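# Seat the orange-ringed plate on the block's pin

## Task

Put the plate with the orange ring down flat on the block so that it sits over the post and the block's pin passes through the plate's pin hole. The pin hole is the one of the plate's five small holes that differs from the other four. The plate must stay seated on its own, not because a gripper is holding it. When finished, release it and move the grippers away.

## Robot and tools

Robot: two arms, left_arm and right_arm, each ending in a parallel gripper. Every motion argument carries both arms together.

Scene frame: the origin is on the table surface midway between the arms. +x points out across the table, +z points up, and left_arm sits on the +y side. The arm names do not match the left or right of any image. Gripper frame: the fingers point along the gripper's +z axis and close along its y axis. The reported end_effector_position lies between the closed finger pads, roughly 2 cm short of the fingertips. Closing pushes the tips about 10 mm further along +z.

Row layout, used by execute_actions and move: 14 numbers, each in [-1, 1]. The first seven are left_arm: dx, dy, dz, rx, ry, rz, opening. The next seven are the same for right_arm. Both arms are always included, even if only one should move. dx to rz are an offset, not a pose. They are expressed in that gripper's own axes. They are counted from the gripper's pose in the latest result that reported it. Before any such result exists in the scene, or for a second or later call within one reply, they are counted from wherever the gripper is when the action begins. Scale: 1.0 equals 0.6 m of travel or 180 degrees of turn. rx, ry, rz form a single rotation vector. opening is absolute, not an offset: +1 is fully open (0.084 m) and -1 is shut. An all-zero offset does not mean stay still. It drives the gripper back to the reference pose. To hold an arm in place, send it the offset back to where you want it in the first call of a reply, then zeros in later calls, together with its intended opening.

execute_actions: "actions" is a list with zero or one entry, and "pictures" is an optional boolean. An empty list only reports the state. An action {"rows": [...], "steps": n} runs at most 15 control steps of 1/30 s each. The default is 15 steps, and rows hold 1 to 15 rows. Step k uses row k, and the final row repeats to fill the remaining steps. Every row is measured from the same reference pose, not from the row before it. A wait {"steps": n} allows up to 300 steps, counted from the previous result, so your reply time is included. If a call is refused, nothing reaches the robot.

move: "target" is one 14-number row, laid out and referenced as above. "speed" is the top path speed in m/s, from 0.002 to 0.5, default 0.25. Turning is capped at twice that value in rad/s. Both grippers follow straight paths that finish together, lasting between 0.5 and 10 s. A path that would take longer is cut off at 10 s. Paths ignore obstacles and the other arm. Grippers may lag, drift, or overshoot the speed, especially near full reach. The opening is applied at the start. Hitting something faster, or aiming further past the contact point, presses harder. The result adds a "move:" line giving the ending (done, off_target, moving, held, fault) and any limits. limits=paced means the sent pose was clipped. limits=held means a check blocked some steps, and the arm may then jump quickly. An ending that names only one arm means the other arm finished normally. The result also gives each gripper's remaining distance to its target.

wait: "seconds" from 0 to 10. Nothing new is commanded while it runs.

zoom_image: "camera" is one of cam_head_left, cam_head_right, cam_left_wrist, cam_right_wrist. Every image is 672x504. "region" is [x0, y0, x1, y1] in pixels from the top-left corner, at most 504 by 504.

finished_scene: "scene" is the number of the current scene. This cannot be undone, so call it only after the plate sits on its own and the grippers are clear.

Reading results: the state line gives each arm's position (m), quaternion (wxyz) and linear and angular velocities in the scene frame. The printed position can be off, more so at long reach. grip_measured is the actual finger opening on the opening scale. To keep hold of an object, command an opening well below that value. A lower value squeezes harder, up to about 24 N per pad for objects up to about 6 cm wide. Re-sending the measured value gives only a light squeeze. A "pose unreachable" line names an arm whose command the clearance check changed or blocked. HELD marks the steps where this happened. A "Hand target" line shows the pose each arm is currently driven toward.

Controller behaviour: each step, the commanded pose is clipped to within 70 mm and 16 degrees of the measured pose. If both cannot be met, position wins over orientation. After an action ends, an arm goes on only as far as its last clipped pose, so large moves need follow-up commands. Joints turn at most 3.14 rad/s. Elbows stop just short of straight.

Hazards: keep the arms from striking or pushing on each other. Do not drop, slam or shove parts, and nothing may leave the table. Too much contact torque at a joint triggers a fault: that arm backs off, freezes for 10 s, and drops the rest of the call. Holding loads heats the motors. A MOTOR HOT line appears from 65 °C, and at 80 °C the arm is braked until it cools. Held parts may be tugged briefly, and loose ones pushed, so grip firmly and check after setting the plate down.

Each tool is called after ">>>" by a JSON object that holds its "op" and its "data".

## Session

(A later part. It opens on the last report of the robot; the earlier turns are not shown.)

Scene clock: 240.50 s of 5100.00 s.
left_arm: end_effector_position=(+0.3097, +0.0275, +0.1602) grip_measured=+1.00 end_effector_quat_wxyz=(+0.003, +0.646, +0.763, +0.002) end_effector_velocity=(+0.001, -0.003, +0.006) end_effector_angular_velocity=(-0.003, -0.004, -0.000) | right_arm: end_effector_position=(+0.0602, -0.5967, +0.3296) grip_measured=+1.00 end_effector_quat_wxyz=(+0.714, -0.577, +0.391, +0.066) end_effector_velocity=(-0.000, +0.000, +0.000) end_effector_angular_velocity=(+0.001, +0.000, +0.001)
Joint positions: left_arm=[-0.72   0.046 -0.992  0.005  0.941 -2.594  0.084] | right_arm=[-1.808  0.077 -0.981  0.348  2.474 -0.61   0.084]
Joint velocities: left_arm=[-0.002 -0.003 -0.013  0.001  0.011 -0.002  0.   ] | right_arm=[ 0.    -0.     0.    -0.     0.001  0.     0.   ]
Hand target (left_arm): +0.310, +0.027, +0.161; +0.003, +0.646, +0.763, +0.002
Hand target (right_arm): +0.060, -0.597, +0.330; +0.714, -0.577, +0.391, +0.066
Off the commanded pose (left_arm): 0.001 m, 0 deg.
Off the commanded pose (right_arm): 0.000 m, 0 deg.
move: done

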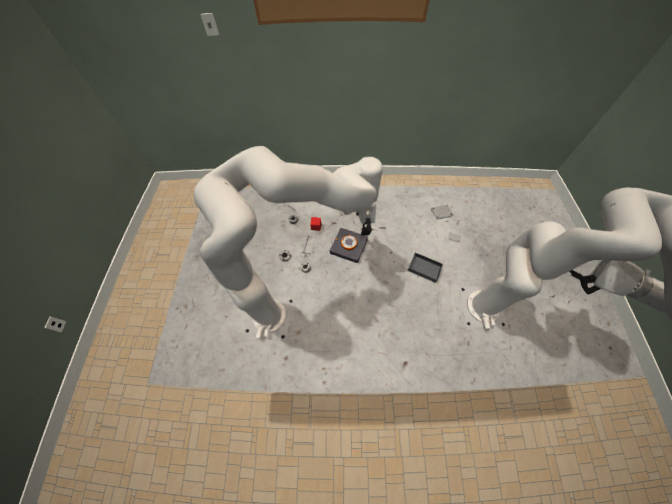

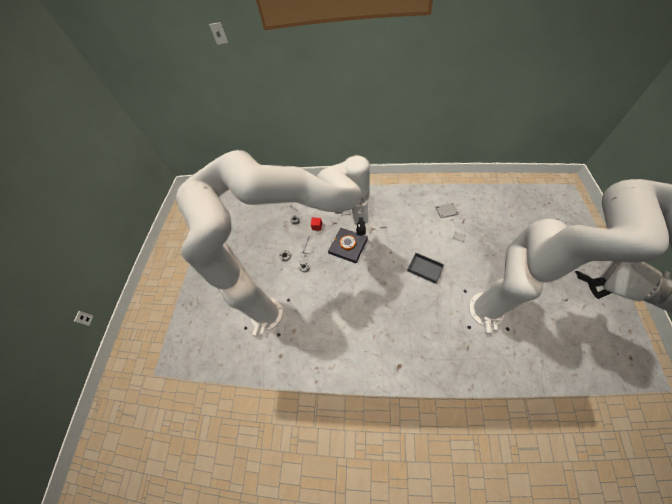

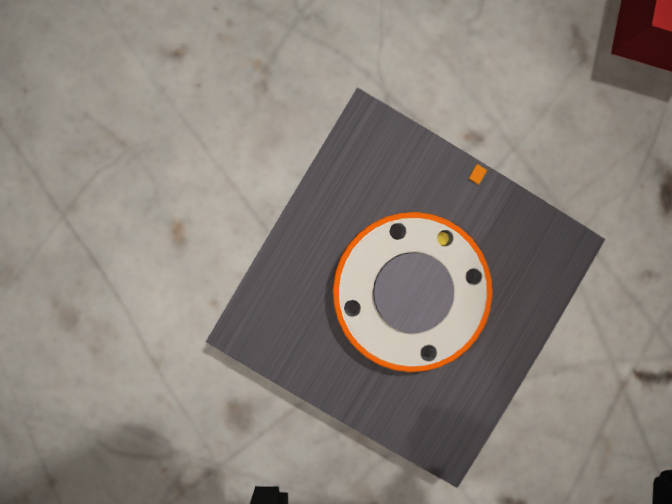

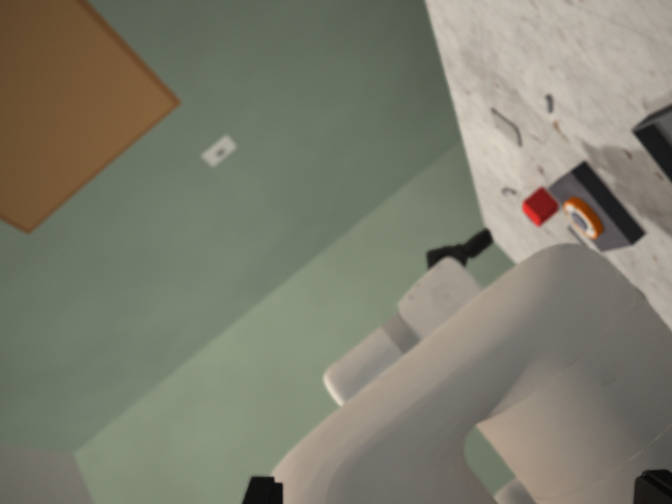

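>>> {"op": "execute_actions", "data": {"actions": []}}

Scene clock: 246.43 s of 5100.00 s.
left_arm: end_effector_position=(+0.3100, +0.0271, +0.1611) grip_measured=+1.00 end_effector_quat_wxyz=(+0.003, +0.646, +0.763, +0.002) end_effector_velocity=(+0.001, +0.001, -0.001) end_effector_angular_velocity=(+0.002, +0.002, +0.003) | right_arm: end_effector_position=(+0.0602, -0.5967, +0.3296) grip_measured=+1.00 end_effector_quat_wxyz=(+0.714, -0.577, +0.391, +0.066) end_effector_velocity=(+0.000, +0.000, +0.000) end_effector_angular_velocity=(+0.000, -0.001, -0.000)
Joint positions: left_arm=[-0.721  0.046 -0.994  0.005  0.942 -2.594  0.084] | right_arm=[-1.808  0.077 -0.981  0.348  2.474 -0.61   0.084]
Joint velocities: left_arm=[ 0.002  0.003  0.    -0.    -0.    -0.001 -0.   ] | right_arm=[-0. -0.  0.  0.  0. -0. -0.]
Hand target (left_arm): +0.310, +0.027, +0.161; +0.003, +0.646, +0.763, +0.002
Hand target (right_arm): +0.060, -0.597, +0.330; +0.714, -0.577, +0.391, +0.066
Off the commanded pose (left_arm): 0.000 m, 0 deg.
Off the commanded pose (right_arm): 0.000 m, 0 deg.
Steps of this call (steps 1 to 90: nothing new was sent; then 2.93 s passed at rest). Readings (end_effector_position):
1: left_arm (+0.3098, +0.0274, +0.1604) | right_arm (+0.0602, -0.5967, +0.3296)
2: left_arm (+0.3098, +0.0273, +0.1606) | right_arm (+0.0602, -0.5967, +0.3296)
4: left_arm (+0.3099, +0.0272, +0.1608) | right_arm (+0.0602, -0.5967, +0.3296)
8: left_arm (+0.3099, +0.0271, +0.1609) | right_arm (+0.0602, -0.5967, +0.3296)
90: the state above

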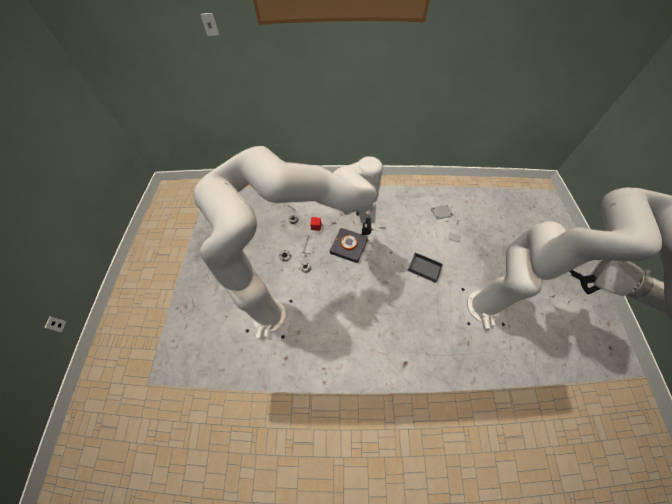

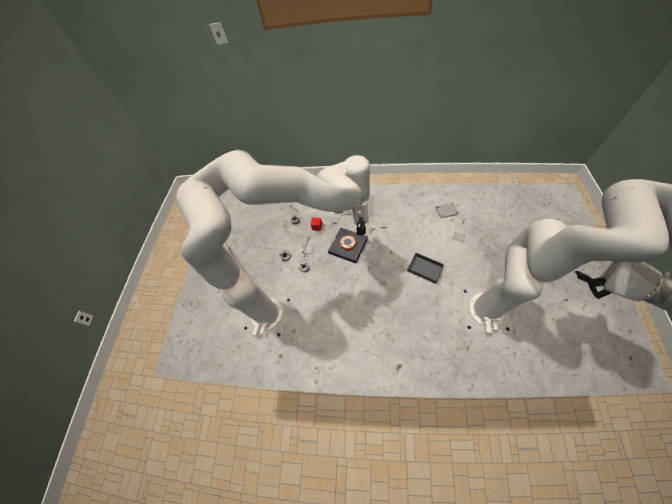

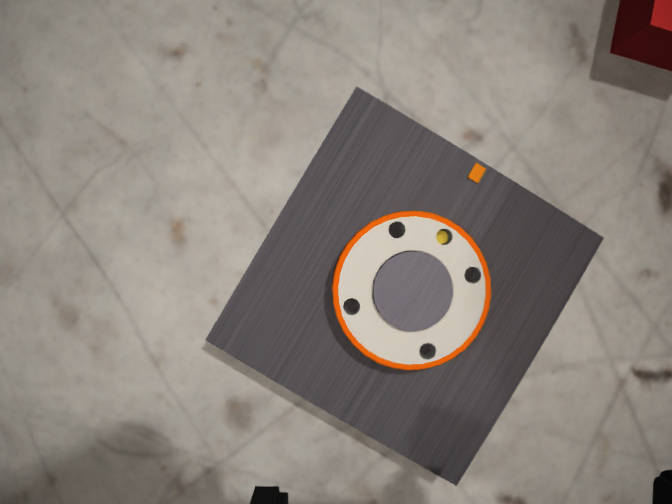

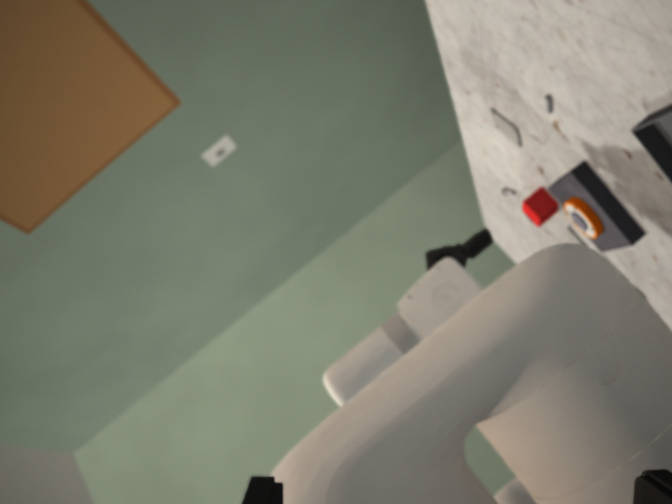

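>>> {"op": "finished_scene", "data": {"scene": 1}}

The scene is finished: the task was done.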